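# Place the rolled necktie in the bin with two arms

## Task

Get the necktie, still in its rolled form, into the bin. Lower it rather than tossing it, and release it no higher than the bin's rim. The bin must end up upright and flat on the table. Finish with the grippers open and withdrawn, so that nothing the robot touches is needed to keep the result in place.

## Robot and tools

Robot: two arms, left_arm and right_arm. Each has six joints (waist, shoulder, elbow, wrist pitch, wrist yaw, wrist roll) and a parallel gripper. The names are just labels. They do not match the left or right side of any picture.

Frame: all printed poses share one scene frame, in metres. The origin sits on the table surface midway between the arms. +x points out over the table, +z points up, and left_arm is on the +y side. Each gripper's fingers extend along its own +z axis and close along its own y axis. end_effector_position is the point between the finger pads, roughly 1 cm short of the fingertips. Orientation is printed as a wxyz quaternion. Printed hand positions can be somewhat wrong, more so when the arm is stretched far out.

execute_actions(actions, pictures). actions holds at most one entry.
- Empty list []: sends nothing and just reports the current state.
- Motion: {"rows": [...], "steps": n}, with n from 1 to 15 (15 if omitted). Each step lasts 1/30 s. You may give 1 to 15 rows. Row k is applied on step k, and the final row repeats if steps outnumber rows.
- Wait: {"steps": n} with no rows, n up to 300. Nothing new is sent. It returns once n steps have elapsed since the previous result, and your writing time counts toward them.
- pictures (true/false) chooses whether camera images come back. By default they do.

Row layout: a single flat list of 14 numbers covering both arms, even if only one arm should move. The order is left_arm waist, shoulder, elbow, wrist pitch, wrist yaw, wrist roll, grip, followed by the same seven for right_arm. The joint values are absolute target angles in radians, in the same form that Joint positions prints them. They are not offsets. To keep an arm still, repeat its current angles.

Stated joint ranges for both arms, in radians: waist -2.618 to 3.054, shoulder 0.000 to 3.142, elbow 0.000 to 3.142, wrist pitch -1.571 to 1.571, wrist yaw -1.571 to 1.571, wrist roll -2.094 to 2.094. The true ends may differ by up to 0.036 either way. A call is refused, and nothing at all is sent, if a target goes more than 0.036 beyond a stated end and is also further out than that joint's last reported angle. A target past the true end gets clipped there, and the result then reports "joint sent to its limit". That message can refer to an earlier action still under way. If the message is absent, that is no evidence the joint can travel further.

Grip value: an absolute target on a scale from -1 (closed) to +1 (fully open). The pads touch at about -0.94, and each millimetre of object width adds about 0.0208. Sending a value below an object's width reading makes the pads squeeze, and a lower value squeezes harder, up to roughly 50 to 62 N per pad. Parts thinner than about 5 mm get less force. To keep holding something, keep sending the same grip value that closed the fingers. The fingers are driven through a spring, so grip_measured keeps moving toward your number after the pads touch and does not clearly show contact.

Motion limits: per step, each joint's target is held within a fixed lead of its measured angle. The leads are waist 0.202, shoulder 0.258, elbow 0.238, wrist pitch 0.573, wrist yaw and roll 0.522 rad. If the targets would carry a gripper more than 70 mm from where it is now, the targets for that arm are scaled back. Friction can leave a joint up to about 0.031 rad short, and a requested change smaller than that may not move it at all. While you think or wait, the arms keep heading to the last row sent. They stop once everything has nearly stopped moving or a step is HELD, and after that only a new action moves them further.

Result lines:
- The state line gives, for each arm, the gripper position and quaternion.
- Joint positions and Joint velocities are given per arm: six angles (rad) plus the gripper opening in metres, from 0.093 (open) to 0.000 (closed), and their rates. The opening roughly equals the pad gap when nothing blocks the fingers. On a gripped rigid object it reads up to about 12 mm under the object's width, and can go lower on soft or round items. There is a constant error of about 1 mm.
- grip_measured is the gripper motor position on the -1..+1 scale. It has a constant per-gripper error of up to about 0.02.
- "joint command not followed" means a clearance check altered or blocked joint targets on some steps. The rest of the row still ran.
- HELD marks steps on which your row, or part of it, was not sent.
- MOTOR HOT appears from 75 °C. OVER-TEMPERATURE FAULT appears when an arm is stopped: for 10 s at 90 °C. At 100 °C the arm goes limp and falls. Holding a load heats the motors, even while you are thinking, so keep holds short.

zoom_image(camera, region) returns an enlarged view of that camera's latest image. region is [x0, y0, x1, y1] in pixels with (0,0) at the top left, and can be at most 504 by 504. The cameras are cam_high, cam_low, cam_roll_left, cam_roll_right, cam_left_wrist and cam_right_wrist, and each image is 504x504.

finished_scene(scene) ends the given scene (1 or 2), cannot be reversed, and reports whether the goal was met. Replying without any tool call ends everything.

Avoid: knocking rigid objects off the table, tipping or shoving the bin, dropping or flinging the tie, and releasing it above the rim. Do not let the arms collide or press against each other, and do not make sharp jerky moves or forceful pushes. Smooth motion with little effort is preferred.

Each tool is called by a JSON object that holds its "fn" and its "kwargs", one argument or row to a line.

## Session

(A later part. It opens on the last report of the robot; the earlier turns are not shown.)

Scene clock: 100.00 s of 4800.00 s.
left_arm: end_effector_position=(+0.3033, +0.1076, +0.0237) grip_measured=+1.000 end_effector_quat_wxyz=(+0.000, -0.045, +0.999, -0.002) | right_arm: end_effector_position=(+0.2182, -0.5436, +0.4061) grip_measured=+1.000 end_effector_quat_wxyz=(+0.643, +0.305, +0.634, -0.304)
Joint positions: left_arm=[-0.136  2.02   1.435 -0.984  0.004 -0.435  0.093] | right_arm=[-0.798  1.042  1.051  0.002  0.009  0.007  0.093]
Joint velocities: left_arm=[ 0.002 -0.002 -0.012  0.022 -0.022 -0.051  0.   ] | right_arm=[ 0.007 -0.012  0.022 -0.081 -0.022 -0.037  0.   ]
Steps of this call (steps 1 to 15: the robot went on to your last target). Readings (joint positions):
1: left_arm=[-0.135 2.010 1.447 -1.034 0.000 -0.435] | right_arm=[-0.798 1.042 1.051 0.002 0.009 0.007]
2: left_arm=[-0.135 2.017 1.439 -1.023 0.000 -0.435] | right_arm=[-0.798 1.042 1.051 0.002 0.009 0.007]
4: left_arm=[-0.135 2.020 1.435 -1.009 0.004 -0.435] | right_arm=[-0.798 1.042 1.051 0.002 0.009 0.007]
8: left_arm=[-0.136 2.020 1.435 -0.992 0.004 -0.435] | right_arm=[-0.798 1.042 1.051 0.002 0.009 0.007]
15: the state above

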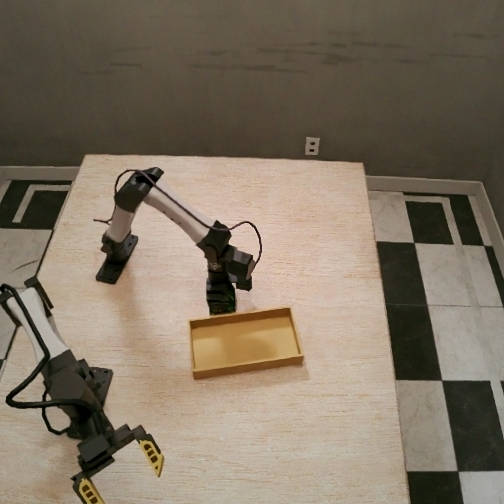

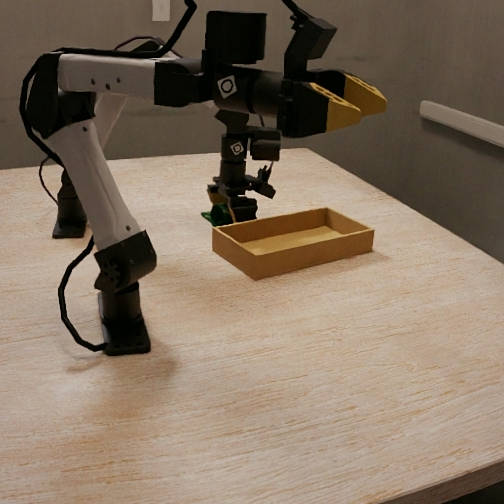

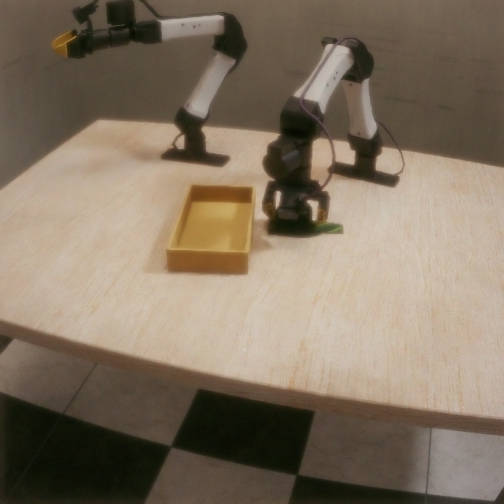

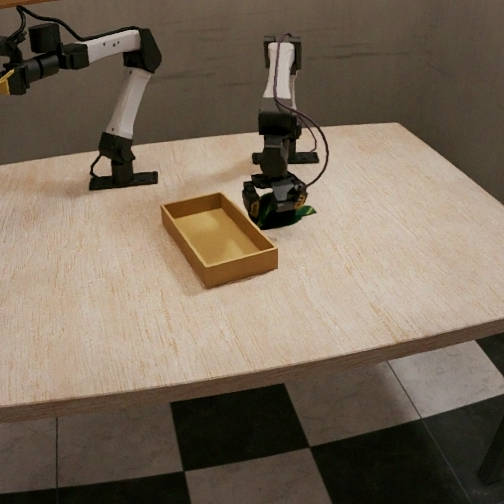

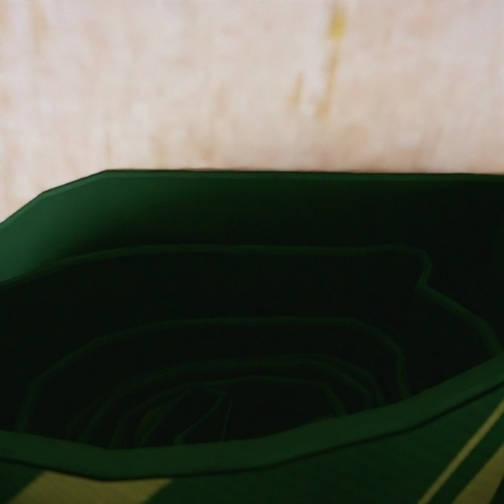

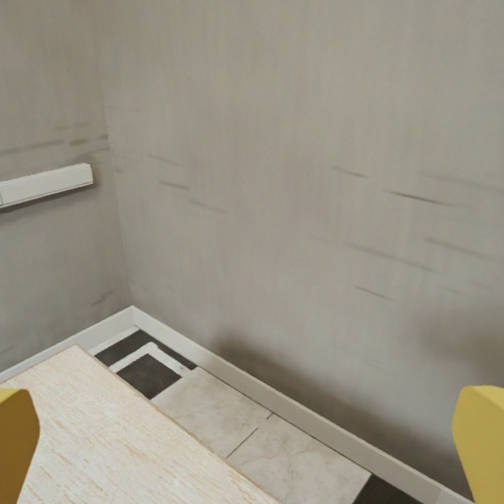

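Close, then lift partway.

{"fn": "execute_actions", "kwargs": {
  "actions": [
    {"rows":[[-0.136,2.02,1.435,-0.984,0,-0.44,0.85,-0.8,1.042,1.051,0,0,0,1],[-0.136,2.02,1.435,-0.984,0,-0.44,0.7,-0.8,1.042,1.051,0,0,0,1],[-0.136,2.02,1.435,-0.984,0,-0.44,0.55,-0.8,1.042,1.051,0,0,0,1],[-0.136,2.02,1.435,-0.984,0,-0.44,0.4,-0.8,1.042,1.051,0,0,0,1],[-0.136,2.02,1.435,-0.984,0,-0.44,0.25,-0.8,1.042,1.051,0,0,0,1],[-0.136,2.02,1.435,-0.984,0,-0.44,0.1,-0.8,1.042,1.051,0,0,0,1],[-0.136,2.02,1.435,-0.984,0,-0.44,-0.05,-0.8,1.042,1.051,0,0,0,1],[-0.136,2.02,1.435,-0.984,0,-0.44,-0.2,-0.8,1.042,1.051,0,0,0,1],[-0.136,2.02,1.435,-0.984,0,-0.44,-0.35,-0.8,1.042,1.051,0,0,0,1],[-0.136,2.02,1.435,-0.984,0,-0.44,-0.5,-0.8,1.042,1.051,0,0,0,1]],"steps":15}
  ],
  "pictures": false
}}

{"fn": "execute_actions", "kwargs": {
  "actions": [
    {"rows":[[-0.136,2.01,1.45,-1.0,0,-0.44,-0.5,-0.8,1.042,1.051,0,0,0,1],[-0.136,2.004,1.462,-1.015,0,-0.44,-0.5,-0.8,1.042,1.051,0,0,0,1],[-0.136,1.998,1.474,-1.03,0,-0.44,-0.5,-0.8,1.042,1.051,0,0,0,1],[-0.136,1.992,1.486,-1.045,0,-0.44,-0.5,-0.8,1.042,1.051,0,0,0,1],[-0.136,1.986,1.498,-1.06,0,-0.44,-0.5,-0.8,1.042,1.051,0,0,0,1],[-0.136,1.98,1.51,-1.075,0,-0.44,-0.5,-0.8,1.042,1.051,0,0,0,1],[-0.136,1.974,1.522,-1.09,0,-0.44,-0.5,-0.8,1.042,1.051,0,0,0,1],[-0.136,1.968,1.534,-1.105,0,-0.44,-0.5,-0.8,1.042,1.051,0,0,0,1],[-0.136,1.962,1.546,-1.12,0,-0.44,-0.5,-0.8,1.042,1.051,0,0,0,1],[-0.136,1.956,1.558,-1.135,0,-0.44,-0.5,-0.8,1.042,1.051,0,0,0,1],[-0.136,1.95,1.57,-1.15,0,-0.44,-0.5,-0.8,1.042,1.051,0,0,0,1],[-0.136,1.945,1.582,-1.165,0,-0.44,-0.5,-0.8,1.042,1.051,0,0,0,1],[-0.136,1.94,1.594,-1.18,0,-0.44,-0.5,-0.8,1.042,1.051,0,0,0,1],[-0.136,1.94,1.606,-1.195,0,-0.44,-0.5,-0.8,1.042,1.051,0,0,0,1],[-0.136,1.94,1.62,-1.21,0,-0.44,-0.5,-0.8,1.042,1.051,0,0,0,1]],"steps":15}
  ],
  "pictures": false
}}

{"fn": "execute_actions", "kwargs": {
  "actions": [
    {"steps":15}
  ]
}}

{"fn": "zoom_image", "kwargs": {
  "camera": "cam_roll_left",
  "region": [220,120,380,270]
}}

Scene clock: 124.50 s of 4800.00 s.
left_arm: end_effector_position=(+0.3061, +0.1043, +0.0368) grip_measured=-0.467 end_effector_quat_wxyz=(+0.014, -0.044, +0.999, -0.012) | right_arm: end_effector_position=(+0.2182, -0.5436, +0.4061) grip_measured=+1.000 end_effector_quat_wxyz=(+0.643, +0.305, +0.634, -0.304)
Joint positions: left_arm=[-0.137  1.989  1.444 -0.991  0.012 -0.435  0.023] | right_arm=[-0.798  1.042  1.051  0.002  0.009  0.007  0.093]
Joint velocities: left_arm=[ 0.002 -0.012 -0.002 -0.11   0.051  0.022 -0.   ] | right_arm=[-0.022 -0.012  0.007 -0.051  0.022 -0.037  0.   ]
Steps of this call (steps 1 to 15: the robot went on to your last target; steps 16 to 110: nothing new was sent; then 20.33 s passed at rest; steps 111 to 125: all 15 steps of this action). Readings (joint positions):
111: left_arm=[-0.136 2.020 1.435 -0.982 0.004 -0.435] | right_arm=[-0.798 1.042 1.051 0.002 0.009 0.007]
112: left_arm=[-0.136 2.020 1.435 -0.982 0.004 -0.435] | right_arm=[-0.798 1.042 1.051 0.002 0.009 0.007]
114: left_arm=[-0.136 2.020 1.435 -0.982 0.004 -0.435] | right_arm=[-0.798 1.042 1.051 0.002 0.009 0.007]
118: left_arm=[-0.137 1.998 1.442 -0.989 0.017 -0.435] | right_arm=[-0.798 1.042 1.051 0.002 0.009 0.007]
125: the state above

Scene clock: 125.00 s of 4800.00 s.
left_arm: end_effector_position=(+0.3107, +0.1031, +0.0777) grip_measured=-0.467 end_effector_quat_wxyz=(+0.018, -0.044, +0.999, -0.013) | right_arm: end_effector_position=(+0.2182, -0.5436, +0.4061) grip_measured=+1.000 end_effector_quat_wxyz=(+0.643, +0.305, +0.634, -0.304)
Joint positions: left_arm=[-0.137  1.964  1.575 -1.139  0.01  -0.435  0.023] | right_arm=[-0.798  1.042  1.051  0.002  0.009  0.007  0.093]
Joint velocities: left_arm=[-0.007 -0.139  0.418 -0.491 -0.007 -0.007  0.   ] | right_arm=[ 0.002 -0.007 -0.012  0.007 -0.007 -0.037  0.   ]
Steps of this call (steps 1 to 15: all 15 steps of this action). Readings (joint positions):
1: left_arm=[-0.137 1.989 1.444 -0.991 0.012 -0.435] | right_arm=[-0.798 1.042 1.051 0.002 0.009 0.007]
2: left_arm=[-0.137 1.989 1.447 -0.994 0.012 -0.435] | right_arm=[-0.798 1.042 1.051 0.002 0.009 0.007]
4: left_arm=[-0.137 1.989 1.459 -1.007 0.012 -0.435] | right_arm=[-0.798 1.042 1.051 0.002 0.009 0.007]
8: left_arm=[-0.137 1.989 1.491 -1.046 0.011 -0.435] | right_arm=[-0.798 1.042 1.051 0.002 0.009 0.007]
15: the state above

Scene clock: 125.50 s of 4800.00 s.
left_arm: end_effector_position=(+0.3058, +0.1049, +0.0910) grip_measured=-0.467 end_effector_quat_wxyz=(+0.013, -0.044, +0.999, -0.011) | right_arm: end_effector_position=(+0.2182, -0.5436, +0.4061) grip_measured=+1.000 end_effector_quat_wxyz=(+0.643, +0.305, +0.634, -0.304)
Joint positions: left_arm=[-0.137  1.947  1.605 -1.197  0.01  -0.435  0.023] | right_arm=[-0.798  1.042  1.051  0.002  0.009  0.007  0.093]
Joint velocities: left_arm=[-0.017  0.007 -0.002 -0.051 -0.007 -0.051 -0.   ] | right_arm=[ 0.002  0.012  0.017 -0.007 -0.022  0.066  0.   ]
Steps of this call (steps 1 to 15: the robot went on to your last target). Readings (joint positions):
1: left_arm=[-0.137 1.960 1.587 -1.151 0.010 -0.435] | right_arm=[-0.798 1.042 1.051 0.002 0.009 0.007]
2: left_arm=[-0.137 1.955 1.596 -1.159 0.010 -0.435] | right_arm=[-0.798 1.042 1.051 0.002 0.009 0.007]
4: left_arm=[-0.137 1.949 1.604 -1.170 0.010 -0.435] | right_arm=[-0.798 1.042 1.051 0.002 0.009 0.007]
8: left_arm=[-0.137 1.947 1.605 -1.187 0.010 -0.435] | right_arm=[-0.798 1.042 1.051 0.002 0.009 0.007]
15: the state above

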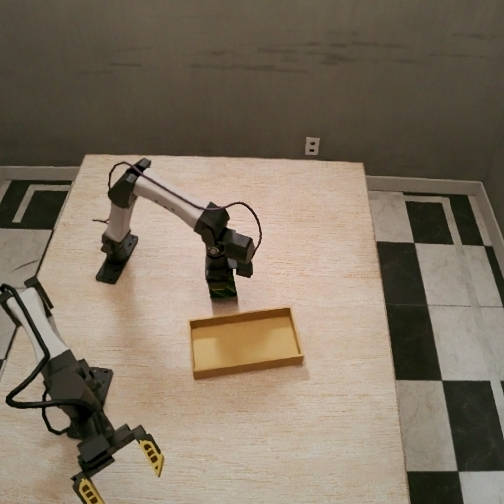

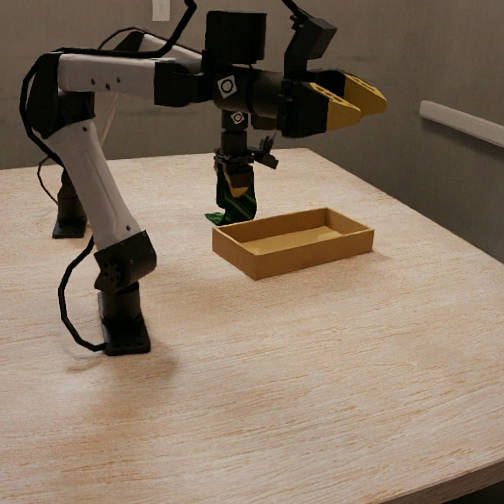

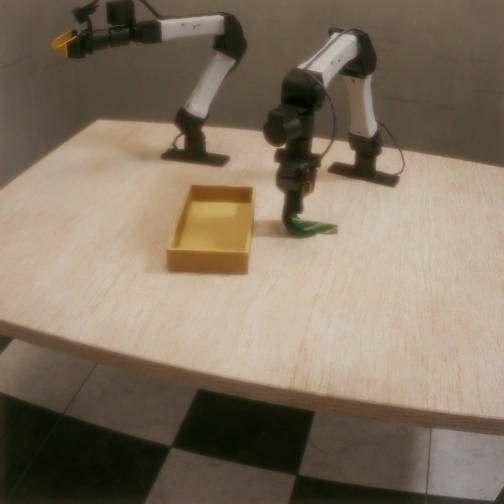

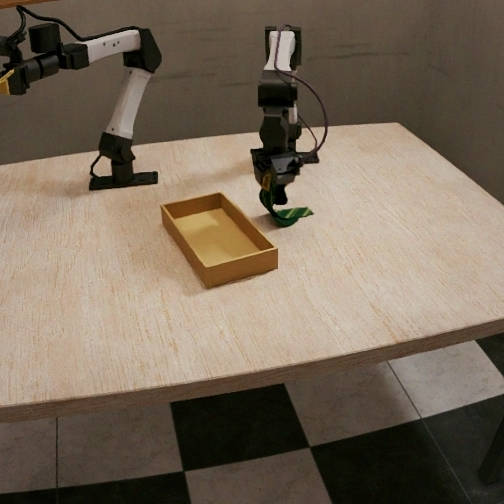

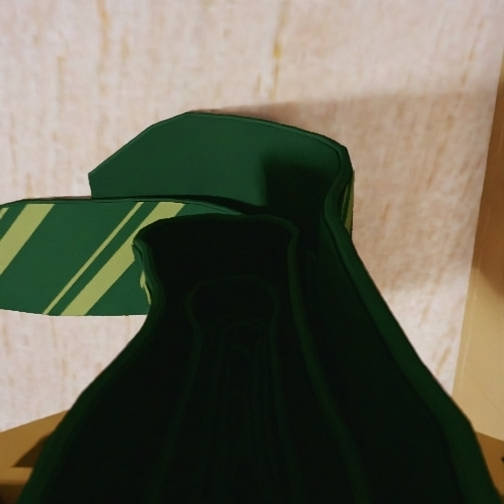

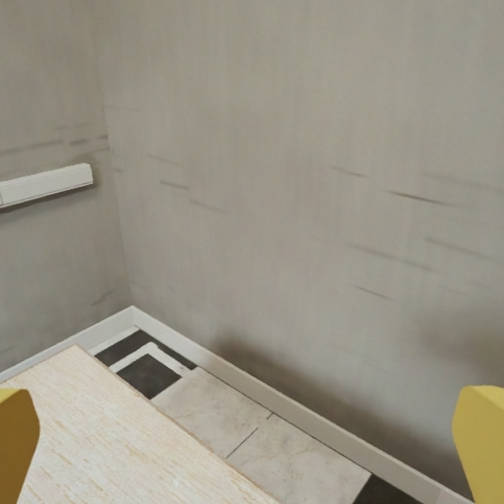

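Region (220, 120, 380, 270) of cam_roll_left's 504x504 image, scaled by 3.150, with more detail than that image has; it fills the top 472 rows of this view, and the rest is white.

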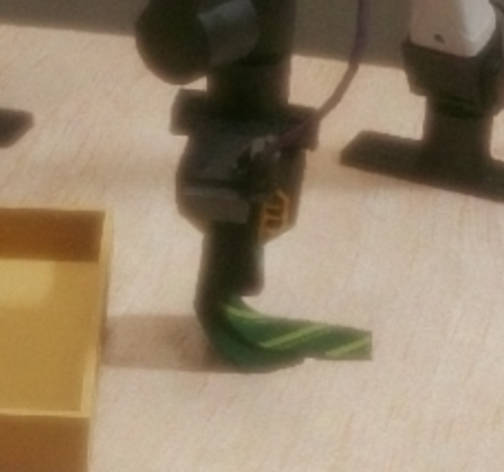

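{"fn": "execute_actions", "kwargs": {
  "actions": [
    {"rows":[[-0.136,1.935,1.63,-1.21,0,-0.44,-0.5,-0.8,1.042,1.051,0,0,0,1],[-0.136,1.925,1.65,-1.22,0,-0.44,-0.5,-0.8,1.042,1.051,0,0,0,1],[-0.136,1.915,1.67,-1.23,0,-0.44,-0.5,-0.8,1.042,1.051,0,0,0,1],[-0.136,1.905,1.69,-1.24,0,-0.44,-0.5,-0.8,1.042,1.051,0,0,0,1],[-0.136,1.895,1.71,-1.25,0,-0.44,-0.5,-0.8,1.042,1.051,0,0,0,1],[-0.136,1.885,1.73,-1.26,0,-0.44,-0.5,-0.8,1.042,1.051,0,0,0,1],[-0.136,1.875,1.75,-1.27,0,-0.44,-0.5,-0.8,1.042,1.051,0,0,0,1],[-0.136,1.865,1.77,-1.27,0,-0.44,-0.5,-0.8,1.042,1.051,0,0,0,1],[-0.136,1.855,1.79,-1.27,0,-0.44,-0.5,-0.8,1.042,1.051,0,0,0,1],[-0.136,1.845,1.81,-1.27,0,-0.44,-0.5,-0.8,1.042,1.051,0,0,0,1],[-0.136,1.835,1.83,-1.27,0,-0.44,-0.5,-0.8,1.042,1.051,0,0,0,1],[-0.136,1.825,1.85,-1.27,0,-0.44,-0.5,-0.8,1.042,1.051,0,0,0,1],[-0.136,1.815,1.87,-1.27,0,-0.44,-0.5,-0.8,1.042,1.051,0,0,0,1],[-0.136,1.80,1.89,-1.27,0,-0.44,-0.5,-0.8,1.042,1.051,0,0,0,1],[-0.136,1.78,1.92,-1.27,0,-0.44,-0.5,-0.8,1.042,1.051,0,0,0,1]],"steps":15}
  ],
  "pictures": false
}}

{"fn": "execute_actions", "kwargs": {
  "actions": [
    {"steps":25}
  ]
}}

{"fn": "zoom_image", "kwargs": {
  "camera": "cam_roll_left",
  "region": [180,70,380,270]
}}

Scene clock: 155.90 s of 4800.00 s.
left_arm: end_effector_position=(+0.3407, +0.0924, +0.2085) grip_measured=-0.467 end_effector_quat_wxyz=(+0.159, -0.043, +0.984, -0.070) | right_arm: end_effector_position=(+0.2182, -0.5436, +0.4061) grip_measured=+1.000 end_effector_quat_wxyz=(+0.643, +0.305, +0.634, -0.304)
Joint positions: left_arm=[-0.137  1.827  1.858 -1.253  0.009 -0.435  0.023] | right_arm=[-0.798  1.042  1.051  0.002  0.009  0.007  0.093]
Joint velocities: left_arm=[ 0.012 -0.359  0.608 -0.081 -0.007  0.066 -0.001] | right_arm=[-0.007 -0.002  0.002  0.022 -0.007  0.037  0.   ]
Steps of this call (steps 1 to 15: the robot went on to your last target; steps 16 to 110: nothing new was sent; then 26.23 s passed at rest; steps 111 to 125: all 15 steps of this action). Readings (joint positions):
111: left_arm=[-0.137 1.947 1.605 -1.199 0.010 -0.435] | right_arm=[-0.798 1.042 1.051 0.002 0.009 0.007]
112: left_arm=[-0.137 1.947 1.608 -1.201 0.010 -0.435] | right_arm=[-0.798 1.042 1.051 0.002 0.009 0.007]
114: left_arm=[-0.137 1.947 1.628 -1.215 0.010 -0.435] | right_arm=[-0.798 1.042 1.051 0.002 0.009 0.007]
118: left_arm=[-0.137 1.919 1.705 -1.240 0.009 -0.435] | right_arm=[-0.798 1.042 1.051 0.002 0.009 0.007]
125: the state above

Scene clock: 156.73 s of 4800.00 s.
left_arm: end_effector_position=(+0.3401, +0.0926, +0.2468) grip_measured=-0.467 end_effector_quat_wxyz=(+0.203, -0.042, +0.974, -0.089) | right_arm: end_effector_position=(+0.2182, -0.5436, +0.4061) grip_measured=+1.000 end_effector_quat_wxyz=(+0.643, +0.305, +0.634, -0.304)
Joint positions: left_arm=[-0.137  1.773  1.912 -1.263  0.009 -0.435  0.023] | right_arm=[-0.798  1.042  1.051  0.002  0.009  0.007  0.093]
Joint velocities: left_arm=[-0.017  0.022  0.012 -0.037 -0.037  0.022  0.   ] | right_arm=[ 0.002 -0.012  0.007 -0.051  0.022 -0.037  0.   ]
Steps of this call (steps 1 to 25: the robot went on to your last target). Readings (joint positions):
1: left_arm=[-0.137 1.815 1.877 -1.253 0.009 -0.435] | right_arm=[-0.798 1.042 1.051 0.002 0.009 0.007]
2: left_arm=[-0.137 1.803 1.892 -1.253 0.009 -0.435] | right_arm=[-0.798 1.042 1.051 0.002 0.009 0.007]
4: left_arm=[-0.137 1.782 1.908 -1.253 0.009 -0.435] | right_arm=[-0.798 1.042 1.051 0.002 0.009 0.007]
8: left_arm=[-0.137 1.773 1.912 -1.255 0.009 -0.435] | right_arm=[-0.798 1.042 1.051 0.002 0.009 0.007]
25: the state above

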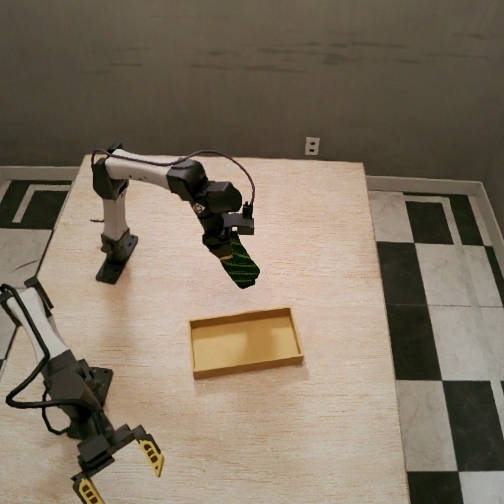

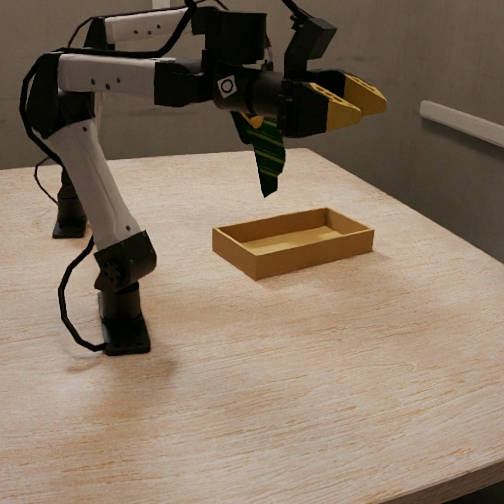

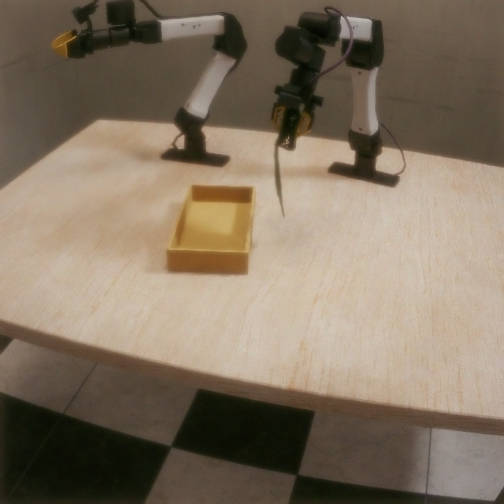

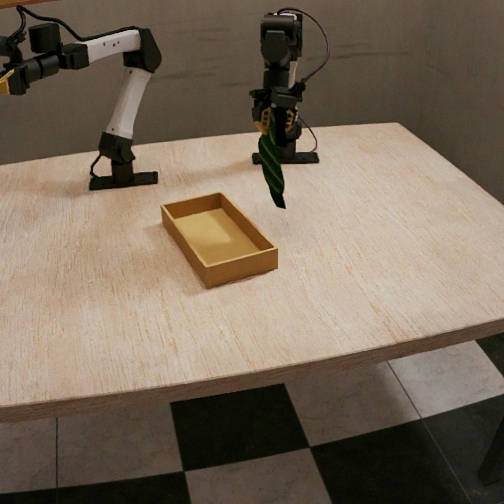

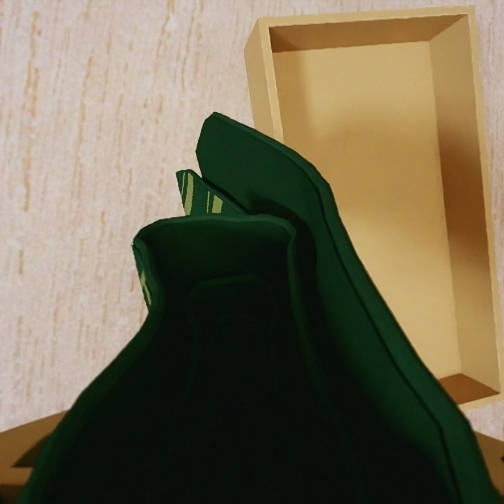

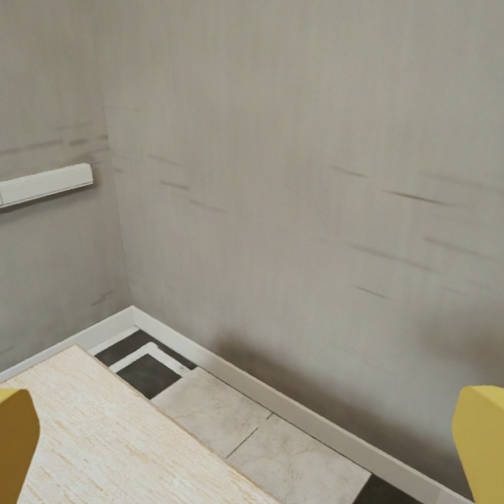

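Region (180, 70, 380, 270) of cam_roll_left's 504x504 image, scaled by 2.520, with more detail than that image has.

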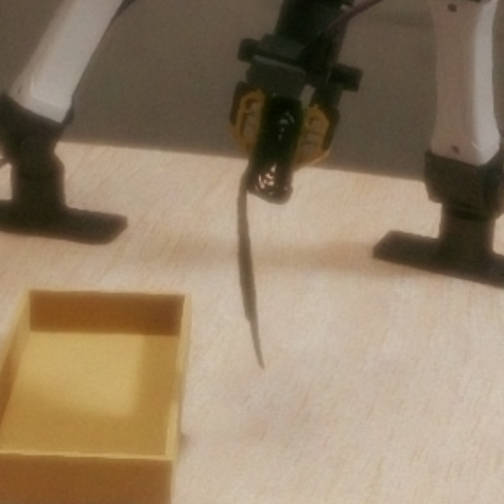

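{"fn": "execute_actions", "kwargs": {
  "actions": [
    {"rows":[[-0.145,1.775,1.915,-1.25,0,-0.45,-0.5,-0.8,1.042,1.051,0,0,0,1],[-0.16,1.78,1.915,-1.235,0,-0.465,-0.5,-0.8,1.042,1.051,0,0,0,1],[-0.175,1.785,1.915,-1.22,0,-0.48,-0.5,-0.8,1.042,1.051,0,0,0,1],[-0.19,1.79,1.915,-1.205,0,-0.5,-0.5,-0.8,1.042,1.051,0,0,0,1],[-0.205,1.795,1.915,-1.19,0,-0.52,-0.5,-0.8,1.042,1.051,0,0,0,1],[-0.22,1.80,1.915,-1.175,0,-0.54,-0.5,-0.8,1.042,1.051,0,0,0,1],[-0.235,1.805,1.915,-1.16,0,-0.56,-0.5,-0.8,1.042,1.051,0,0,0,1],[-0.25,1.81,1.915,-1.145,0,-0.58,-0.5,-0.8,1.042,1.051,0,0,0,1],[-0.265,1.815,1.915,-1.13,0,-0.6,-0.5,-0.8,1.042,1.051,0,0,0,1],[-0.28,1.82,1.915,-1.115,0,-0.62,-0.5,-0.8,1.042,1.051,0,0,0,1],[-0.295,1.825,1.915,-1.10,0,-0.64,-0.5,-0.8,1.042,1.051,0,0,0,1],[-0.31,1.83,1.915,-1.09,0,-0.66,-0.5,-0.8,1.042,1.051,0,0,0,1],[-0.325,1.835,1.915,-1.08,0,-0.68,-0.5,-0.8,1.042,1.051,0,0,0,1],[-0.34,1.84,1.915,-1.08,0,-0.69,-0.5,-0.8,1.042,1.051,0,0,0,1],[-0.355,1.85,1.915,-1.08,0,-0.7,-0.5,-0.8,1.042,1.051,0,0,0,1]],"steps":15}
  ],
  "pictures": false
}}

{"fn": "execute_actions", "kwargs": {
  "actions": [
    {"steps":25}
  ]
}}

{"fn": "zoom_image", "kwargs": {
  "camera": "cam_roll_left",
  "region": [140,80,340,280]
}}

Scene clock: 171.80 s of 4800.00 s.
left_arm: end_effector_position=(+0.3388, +0.0072, +0.2464) grip_measured=-0.467 end_effector_quat_wxyz=(+0.225, -0.047, +0.962, -0.149) | right_arm: end_effector_position=(+0.2182, -0.5436, +0.4061) grip_measured=+1.000 end_effector_quat_wxyz=(+0.643, +0.305, +0.634, -0.304)
Joint positions: left_arm=[-0.321  1.814  1.912 -1.122  0.004 -0.628  0.023] | right_arm=[-0.798  1.042  1.051  0.002  0.009  0.007  0.093]
Joint velocities: left_arm=[-0.388  0.212  0.002  0.198 -0.037 -0.403  0.   ] | right_arm=[-0.002 -0.002  0.012 -0.037  0.007 -0.081  0.   ]
Steps of this call (steps 1 to 15: the robot went on to your last target; steps 16 to 437: nothing new was sent; steps 438 to 452: all 15 steps of this action). Readings (joint positions):
438: left_arm=[-0.137 1.773 1.912 -1.263 0.009 -0.436] | right_arm=[-0.798 1.042 1.051 0.002 0.009 0.007]
439: left_arm=[-0.139 1.773 1.912 -1.261 0.008 -0.440] | right_arm=[-0.798 1.042 1.051 0.002 0.009 0.007]
441: left_arm=[-0.151 1.773 1.912 -1.252 0.005 -0.455] | right_arm=[-0.798 1.042 1.051 0.002 0.009 0.007]
445: left_arm=[-0.211 1.775 1.912 -1.211 0.004 -0.508] | right_arm=[-0.798 1.042 1.051 0.002 0.009 0.007]
452: the state above

Scene clock: 172.63 s of 4800.00 s.
left_arm: end_effector_position=(+0.3383, -0.0111, +0.2402) grip_measured=-0.467 end_effector_quat_wxyz=(+0.220, -0.062, +0.960, -0.162) | right_arm: end_effector_position=(+0.2182, -0.5436, +0.4061) grip_measured=+1.000 end_effector_quat_wxyz=(+0.643, +0.305, +0.634, -0.304)
Joint positions: left_arm=[-0.356  1.837  1.912 -1.092  0.004 -0.694  0.023] | right_arm=[-0.798  1.042  1.051  0.002  0.009  0.007  0.093]
Joint velocities: left_arm=[-0.002 -0.017  0.002  0.007  0.022 -0.022 -0.001] | right_arm=[ 0.017  0.002 -0.027 -0.007  0.022  0.022  0.   ]
Steps of this call (steps 1 to 25: the robot went on to your last target). Readings (joint positions):
1: left_arm=[-0.334 1.821 1.912 -1.114 0.004 -0.641] | right_arm=[-0.798 1.042 1.051 0.002 0.009 0.007]
2: left_arm=[-0.345 1.827 1.912 -1.109 0.004 -0.652] | right_arm=[-0.798 1.042 1.051 0.002 0.009 0.007]
4: left_arm=[-0.355 1.835 1.912 -1.103 0.004 -0.667] | right_arm=[-0.798 1.042 1.051 0.002 0.009 0.007]
8: left_arm=[-0.356 1.837 1.912 -1.097 0.004 -0.683] | right_arm=[-0.798 1.042 1.051 0.002 0.009 0.007]
25: the state above

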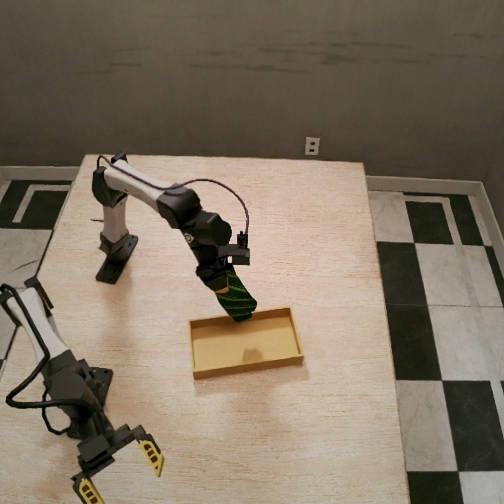

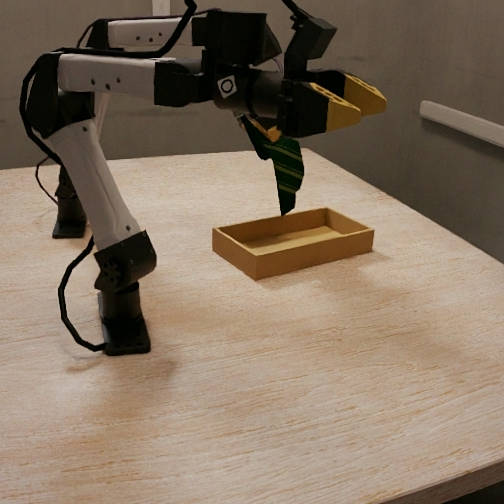

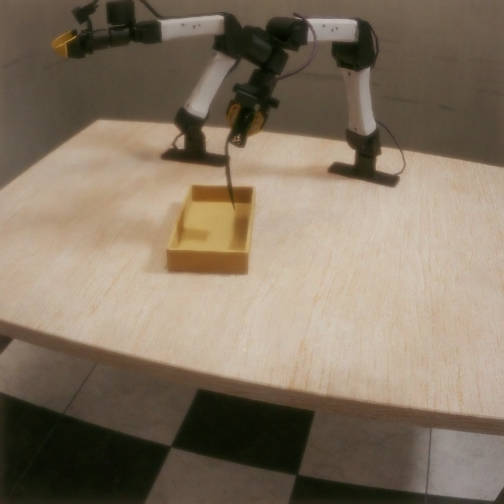

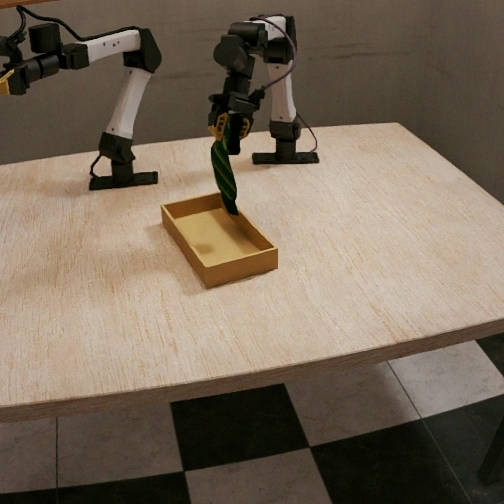

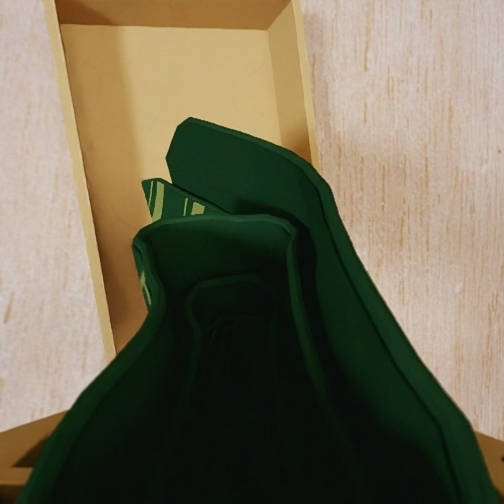

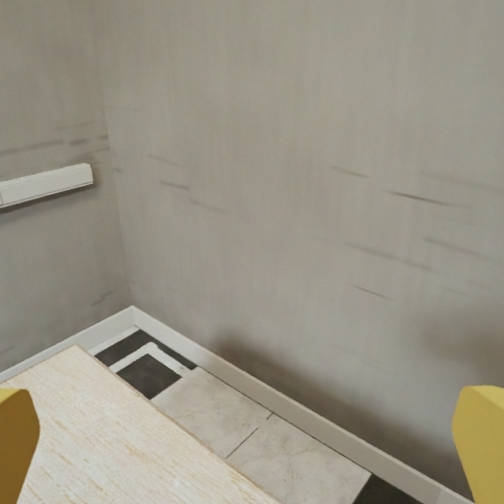

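Region (140, 80, 340, 280) of cam_roll_left's 504x504 image, scaled by 2.520, with more detail than that image has.

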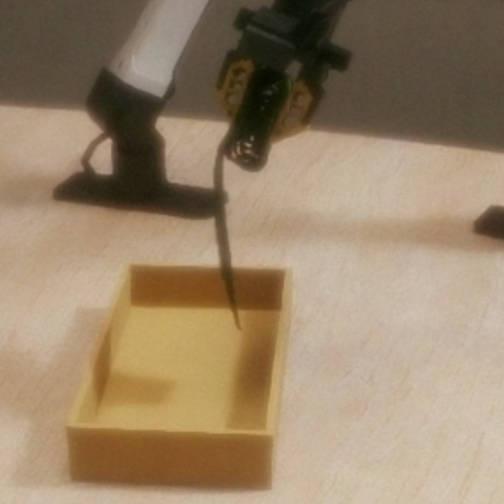

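{"fn": "execute_actions", "kwargs": {
  "actions": [
    {"rows":[[-0.358,1.85,1.9,-1.085,0,-0.7,-0.5,-0.8,1.042,1.051,0,0,0,1],[-0.36,1.86,1.89,-1.08,0,-0.7,-0.5,-0.8,1.042,1.051,0,0,0,1],[-0.362,1.87,1.885,-1.078,0,-0.7,-0.5,-0.8,1.042,1.051,0,0,0,1],[-0.364,1.88,1.88,-1.075,0,-0.7,-0.5,-0.8,1.042,1.051,0,0,0,1],[-0.366,1.89,1.875,-1.072,0,-0.7,-0.5,-0.8,1.042,1.051,0,0,0,1],[-0.368,1.9,1.87,-1.07,0,-0.7,-0.5,-0.8,1.042,1.051,0,0,0,1],[-0.37,1.91,1.865,-1.067,0,-0.7,-0.5,-0.8,1.042,1.051,0,0,0,1],[-0.372,1.92,1.86,-1.064,0,-0.71,-0.5,-0.8,1.042,1.051,0,0,0,1],[-0.374,1.93,1.855,-1.06,0,-0.71,-0.5,-0.8,1.042,1.051,0,0,0,1],[-0.376,1.94,1.85,-1.057,0,-0.71,-0.5,-0.8,1.042,1.051,0,0,0,1],[-0.376,1.95,1.845,-1.054,0,-0.71,-0.5,-0.8,1.042,1.051,0,0,0,1],[-0.376,1.96,1.84,-1.05,0,-0.71,-0.5,-0.8,1.042,1.051,0,0,0,1],[-0.376,1.97,1.83,-1.045,0,-0.71,-0.5,-0.8,1.042,1.051,0,0,0,1]],"steps":15}
  ],
  "pictures": false
}}

{"fn": "execute_actions", "kwargs": {
  "actions": [
    {"steps":20}
  ]
}}

{"fn": "zoom_image", "kwargs": {
  "camera": "cam_roll_left",
  "region": [140,80,340,280]
}}

Scene clock: 191.87 s of 4800.00 s.
left_arm: end_effector_position=(+0.3417, -0.0203, +0.1723) grip_measured=-0.467 end_effector_quat_wxyz=(+0.163, -0.061, +0.977, -0.123) | right_arm: end_effector_position=(+0.2182, -0.5436, +0.4061) grip_measured=+1.000 end_effector_quat_wxyz=(+0.643, +0.305, +0.634, -0.304)
Joint positions: left_arm=[-0.369  1.951  1.854 -1.062  0.004 -0.703  0.023] | right_arm=[-0.798  1.042  1.051  0.002  0.009  0.007  0.093]
Joint velocities: left_arm=[ 0.002  0.266 -0.183 -0.051 -0.081  0.037 -0.001] | right_arm=[-0.017  0.002  0.007 -0.037 -0.081  0.007  0.   ]
Steps of this call (steps 1 to 15: the robot went on to your last target; steps 16 to 562: nothing new was sent; steps 563 to 577: all 15 steps of this action). Readings (joint positions):
563: left_arm=[-0.356 1.837 1.912 -1.092 0.004 -0.695] | right_arm=[-0.798 1.042 1.051 0.002 0.009 0.007]
564: left_arm=[-0.356 1.837 1.912 -1.092 0.004 -0.695] | right_arm=[-0.798 1.042 1.051 0.002 0.009 0.007]
566: left_arm=[-0.356 1.839 1.912 -1.091 0.004 -0.695] | right_arm=[-0.798 1.042 1.051 0.002 0.009 0.007]
570: left_arm=[-0.357 1.864 1.902 -1.078 0.004 -0.696] | right_arm=[-0.798 1.042 1.051 0.002 0.009 0.007]
577: the state above

Scene clock: 192.53 s of 4800.00 s.
left_arm: end_effector_position=(+0.3419, -0.0205, +0.1614) grip_measured=-0.467 end_effector_quat_wxyz=(+0.154, -0.062, +0.979, -0.117) | right_arm: end_effector_position=(+0.2182, -0.5436, +0.4061) grip_measured=+1.000 end_effector_quat_wxyz=(+0.643, +0.305, +0.634, -0.304)
Joint positions: left_arm=[-0.369  1.968  1.842 -1.055  0.004 -0.705  0.023] | right_arm=[-0.798  1.042  1.051  0.002  0.009  0.007  0.093]
Joint velocities: left_arm=[-0.017  0.007  0.007 -0.007 -0.037 -0.051 -0.   ] | right_arm=[-0.002  0.002  0.032  0.022 -0.095  0.007  0.   ]
Steps of this call (steps 1 to 20: the robot went on to your last target). Readings (joint positions):
1: left_arm=[-0.369 1.960 1.849 -1.062 0.004 -0.703] | right_arm=[-0.798 1.042 1.051 0.002 0.009 0.007]
2: left_arm=[-0.369 1.965 1.845 -1.062 0.004 -0.703] | right_arm=[-0.798 1.042 1.051 0.002 0.009 0.007]
4: left_arm=[-0.369 1.968 1.842 -1.062 0.004 -0.704] | right_arm=[-0.798 1.042 1.051 0.002 0.009 0.007]
8: left_arm=[-0.369 1.968 1.842 -1.057 0.004 -0.704] | right_arm=[-0.798 1.042 1.051 0.002 0.009 0.007]
20: the state above

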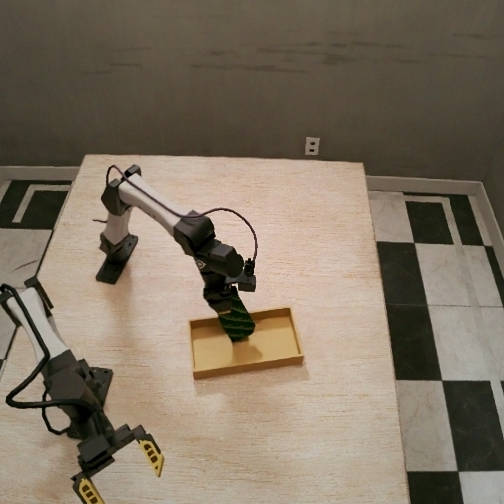

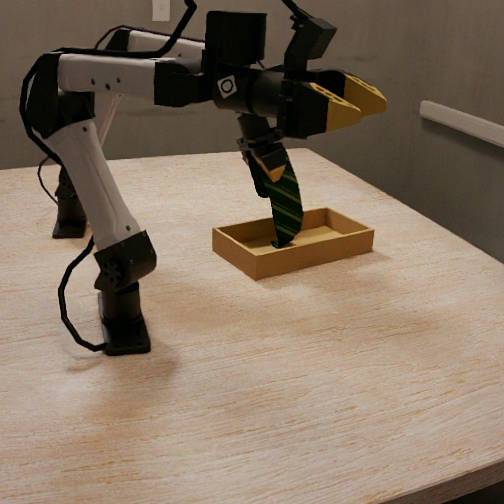

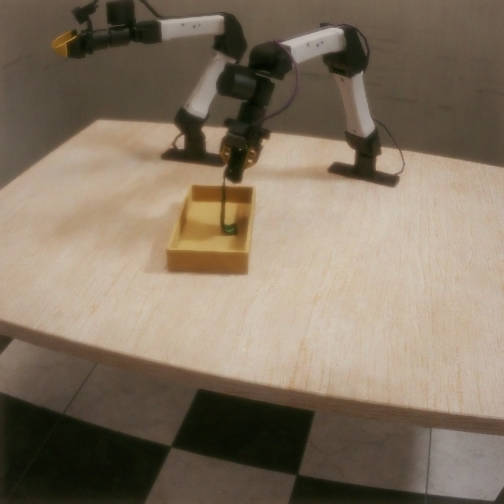

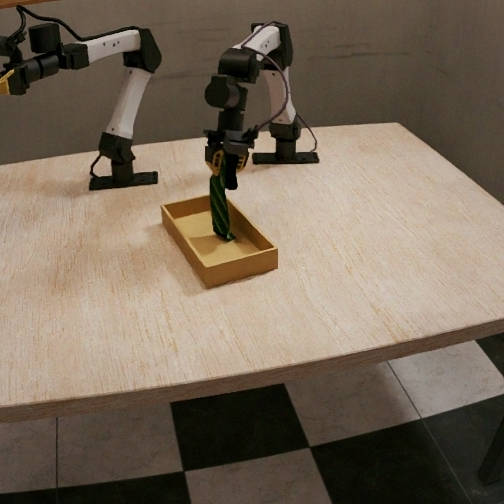

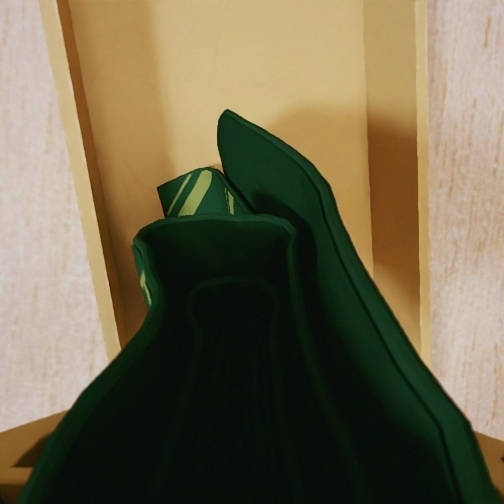

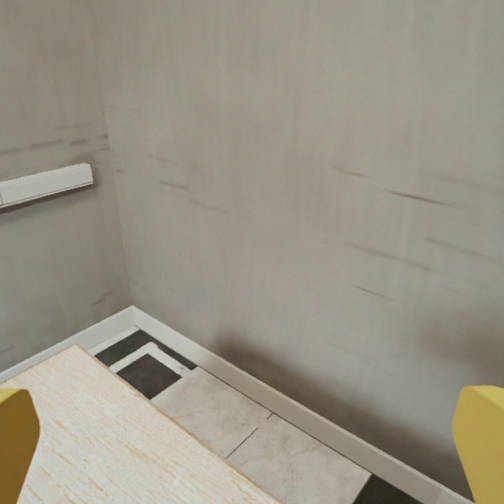

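Region (140, 80, 340, 280) of cam_roll_left's 504x504 image, scaled by 2.520, with more detail than that image has.

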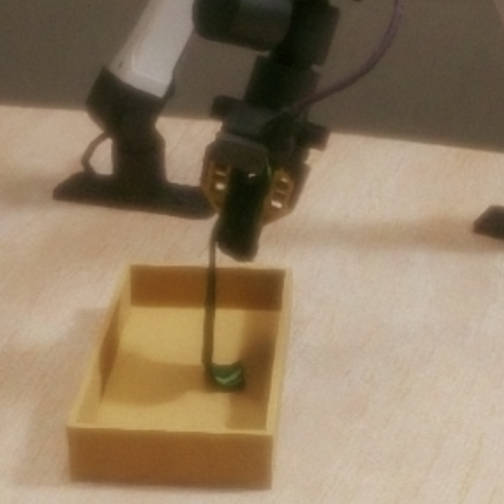

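{"fn": "execute_actions", "kwargs": {
  "actions": [
    {"rows":[[-0.378,1.985,1.855,-1.05,0,-0.71,-0.5,-0.8,1.042,1.051,0,0,0,1],[-0.385,2.0,1.865,-1.05,0,-0.715,-0.5,-0.8,1.042,1.051,0,0,0,1],[-0.392,2.017,1.875,-1.048,0,-0.72,-0.5,-0.8,1.042,1.051,0,0,0,1],[-0.399,2.034,1.885,-1.046,0,-0.727,-0.5,-0.8,1.042,1.051,0,0,0,1],[-0.406,2.051,1.895,-1.044,0,-0.734,-0.5,-0.8,1.042,1.051,0,0,0,1],[-0.413,2.068,1.905,-1.042,0,-0.741,-0.5,-0.8,1.042,1.051,0,0,0,1],[-0.42,2.085,1.915,-1.04,0,-0.748,-0.5,-0.8,1.042,1.051,0,0,0,1],[-0.427,2.102,1.925,-1.038,0,-0.755,-0.5,-0.8,1.042,1.051,0,0,0,1],[-0.434,2.119,1.935,-1.036,0,-0.762,-0.5,-0.8,1.042,1.051,0,0,0,1],[-0.441,2.136,1.945,-1.034,0,-0.769,-0.5,-0.8,1.042,1.051,0,0,0,1],[-0.448,2.153,1.955,-1.032,0,-0.776,-0.5,-0.8,1.042,1.051,0,0,0,1],[-0.455,2.17,1.965,-1.03,0,-0.783,-0.5,-0.8,1.042,1.051,0,0,0,1],[-0.462,2.187,1.975,-1.026,0,-0.79,-0.5,-0.8,1.042,1.051,0,0,0,1],[-0.468,2.204,1.985,-1.022,0,-0.797,-0.5,-0.8,1.042,1.051,0,0,0,1],[-0.47,2.222,1.995,-1.018,0,-0.805,-0.5,-0.8,1.042,1.051,0,0,0,1]],"steps":15}
  ],
  "pictures": false
}}

{"fn": "execute_actions", "kwargs": {
  "actions": [
    {"steps":20}
  ]
}}

{"fn": "zoom_image", "kwargs": {
  "camera": "cam_roll_left",
  "region": [140,120,300,280]
}}

Scene clock: 214.50 s of 4800.00 s.
left_arm: end_effector_position=(+0.3437, -0.0728, +0.1066) grip_measured=-0.467 end_effector_quat_wxyz=(+0.117, -0.052, +0.986, -0.105) | right_arm: end_effector_position=(+0.2182, -0.5436, +0.4061) grip_measured=+1.000 end_effector_quat_wxyz=(+0.643, +0.305, +0.634, -0.304)
Joint positions: left_arm=[-0.455  2.172  1.955 -1.038  0.004 -0.77   0.023] | right_arm=[-0.798  1.042  1.051  0.002  0.009  0.007  0.093]
Joint velocities: left_arm=[-0.183  0.52   0.281  0.11   0.051 -0.256  0.   ] | right_arm=[ 0.007 -0.002 -0.007  0.037  0.051  0.081  0.   ]
Steps of this call (steps 1 to 15: the robot went on to your last target; steps 16 to 110: nothing new was sent; then 17.80 s passed at rest; steps 111 to 125: all 15 steps of this action). Readings (joint positions):
111: left_arm=[-0.369 1.968 1.842 -1.055 0.004 -0.705] | right_arm=[-0.798 1.042 1.051 0.002 0.009 0.007]
112: left_arm=[-0.369 1.968 1.842 -1.055 0.004 -0.705] | right_arm=[-0.798 1.042 1.051 0.002 0.009 0.007]
114: left_arm=[-0.375 1.977 1.852 -1.056 0.004 -0.710] | right_arm=[-0.798 1.042 1.051 0.002 0.009 0.007]
118: left_arm=[-0.402 2.036 1.894 -1.050 0.004 -0.727] | right_arm=[-0.798 1.042 1.051 0.002 0.009 0.007]
125: the state above

Scene clock: 215.17 s of 4800.00 s.
left_arm: end_effector_position=(+0.3447, -0.0818, +0.0927) grip_measured=-0.467 end_effector_quat_wxyz=(+0.111, -0.060, +0.987, -0.103) | right_arm: end_effector_position=(+0.2182, -0.5436, +0.4061) grip_measured=+1.000 end_effector_quat_wxyz=(+0.643, +0.305, +0.634, -0.304)
Joint positions: left_arm=[-0.468  2.216  1.974 -1.026  0.004 -0.799  0.023] | right_arm=[-0.798  1.042  1.051  0.002  0.009  0.007  0.093]
Joint velocities: left_arm=[-0.002 -0.007 -0.002  0.007  0.022 -0.066 -0.002] | right_arm=[ 0.002  0.017 -0.022  0.037 -0.081 -0.051  0.   ]
Steps of this call (steps 1 to 20: the robot went on to your last target). Readings (joint positions):
1: left_arm=[-0.461 2.188 1.962 -1.034 0.004 -0.776] | right_arm=[-0.798 1.042 1.051 0.002 0.009 0.007]
2: left_arm=[-0.465 2.201 1.965 -1.030 0.004 -0.780] | right_arm=[-0.798 1.042 1.051 0.002 0.009 0.007]
4: left_arm=[-0.468 2.214 1.966 -1.028 0.004 -0.787] | right_arm=[-0.798 1.042 1.051 0.002 0.009 0.007]
8: left_arm=[-0.468 2.216 1.969 -1.028 0.004 -0.795] | right_arm=[-0.798 1.042 1.051 0.002 0.009 0.007]
20: the state above

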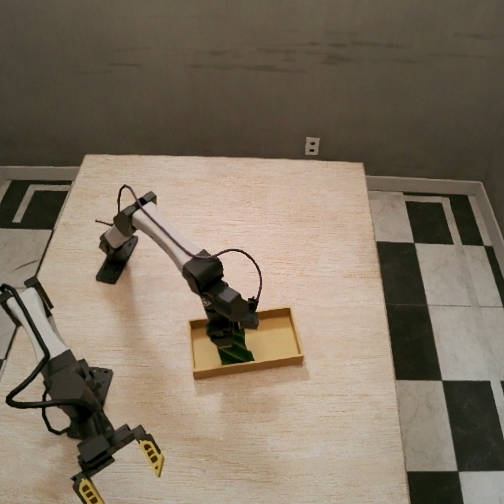

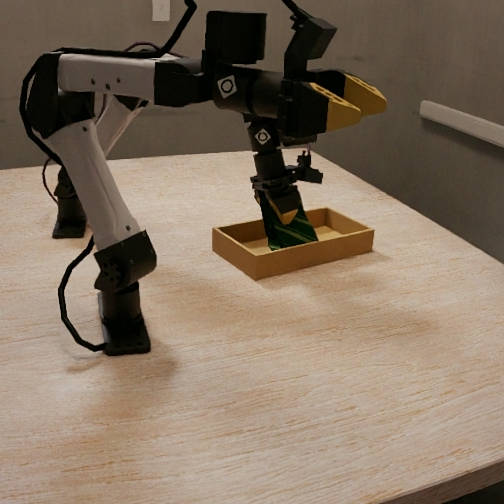

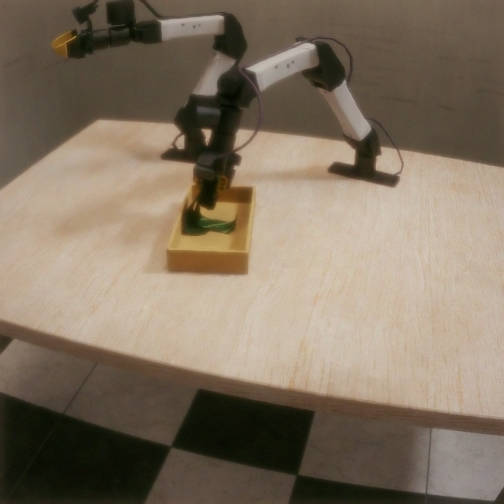

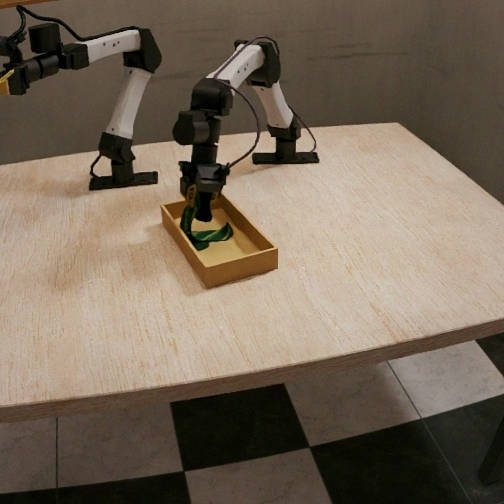

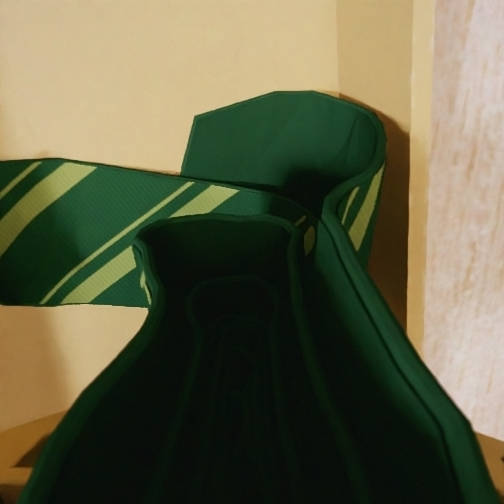

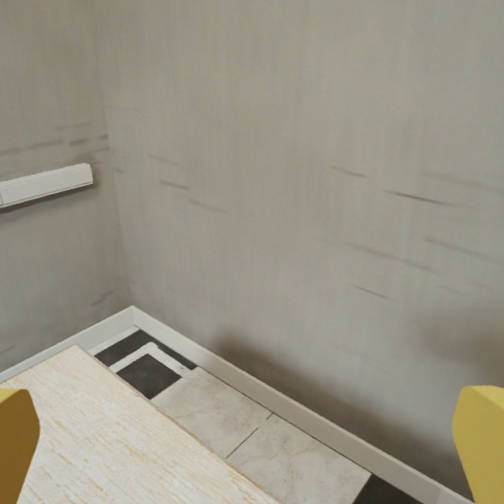

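Region (140, 120, 300, 280) of cam_roll_left's 504x504 image, scaled by 3.150, with more detail than that image has.

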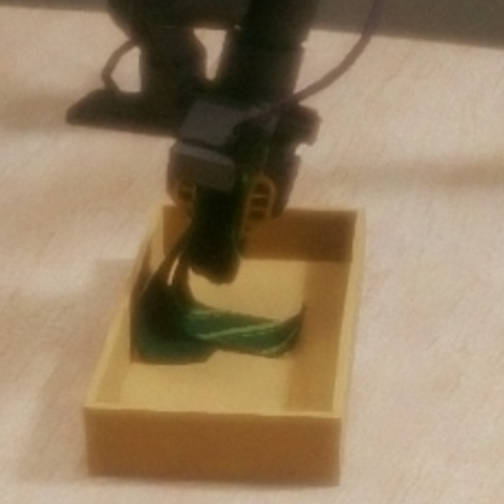

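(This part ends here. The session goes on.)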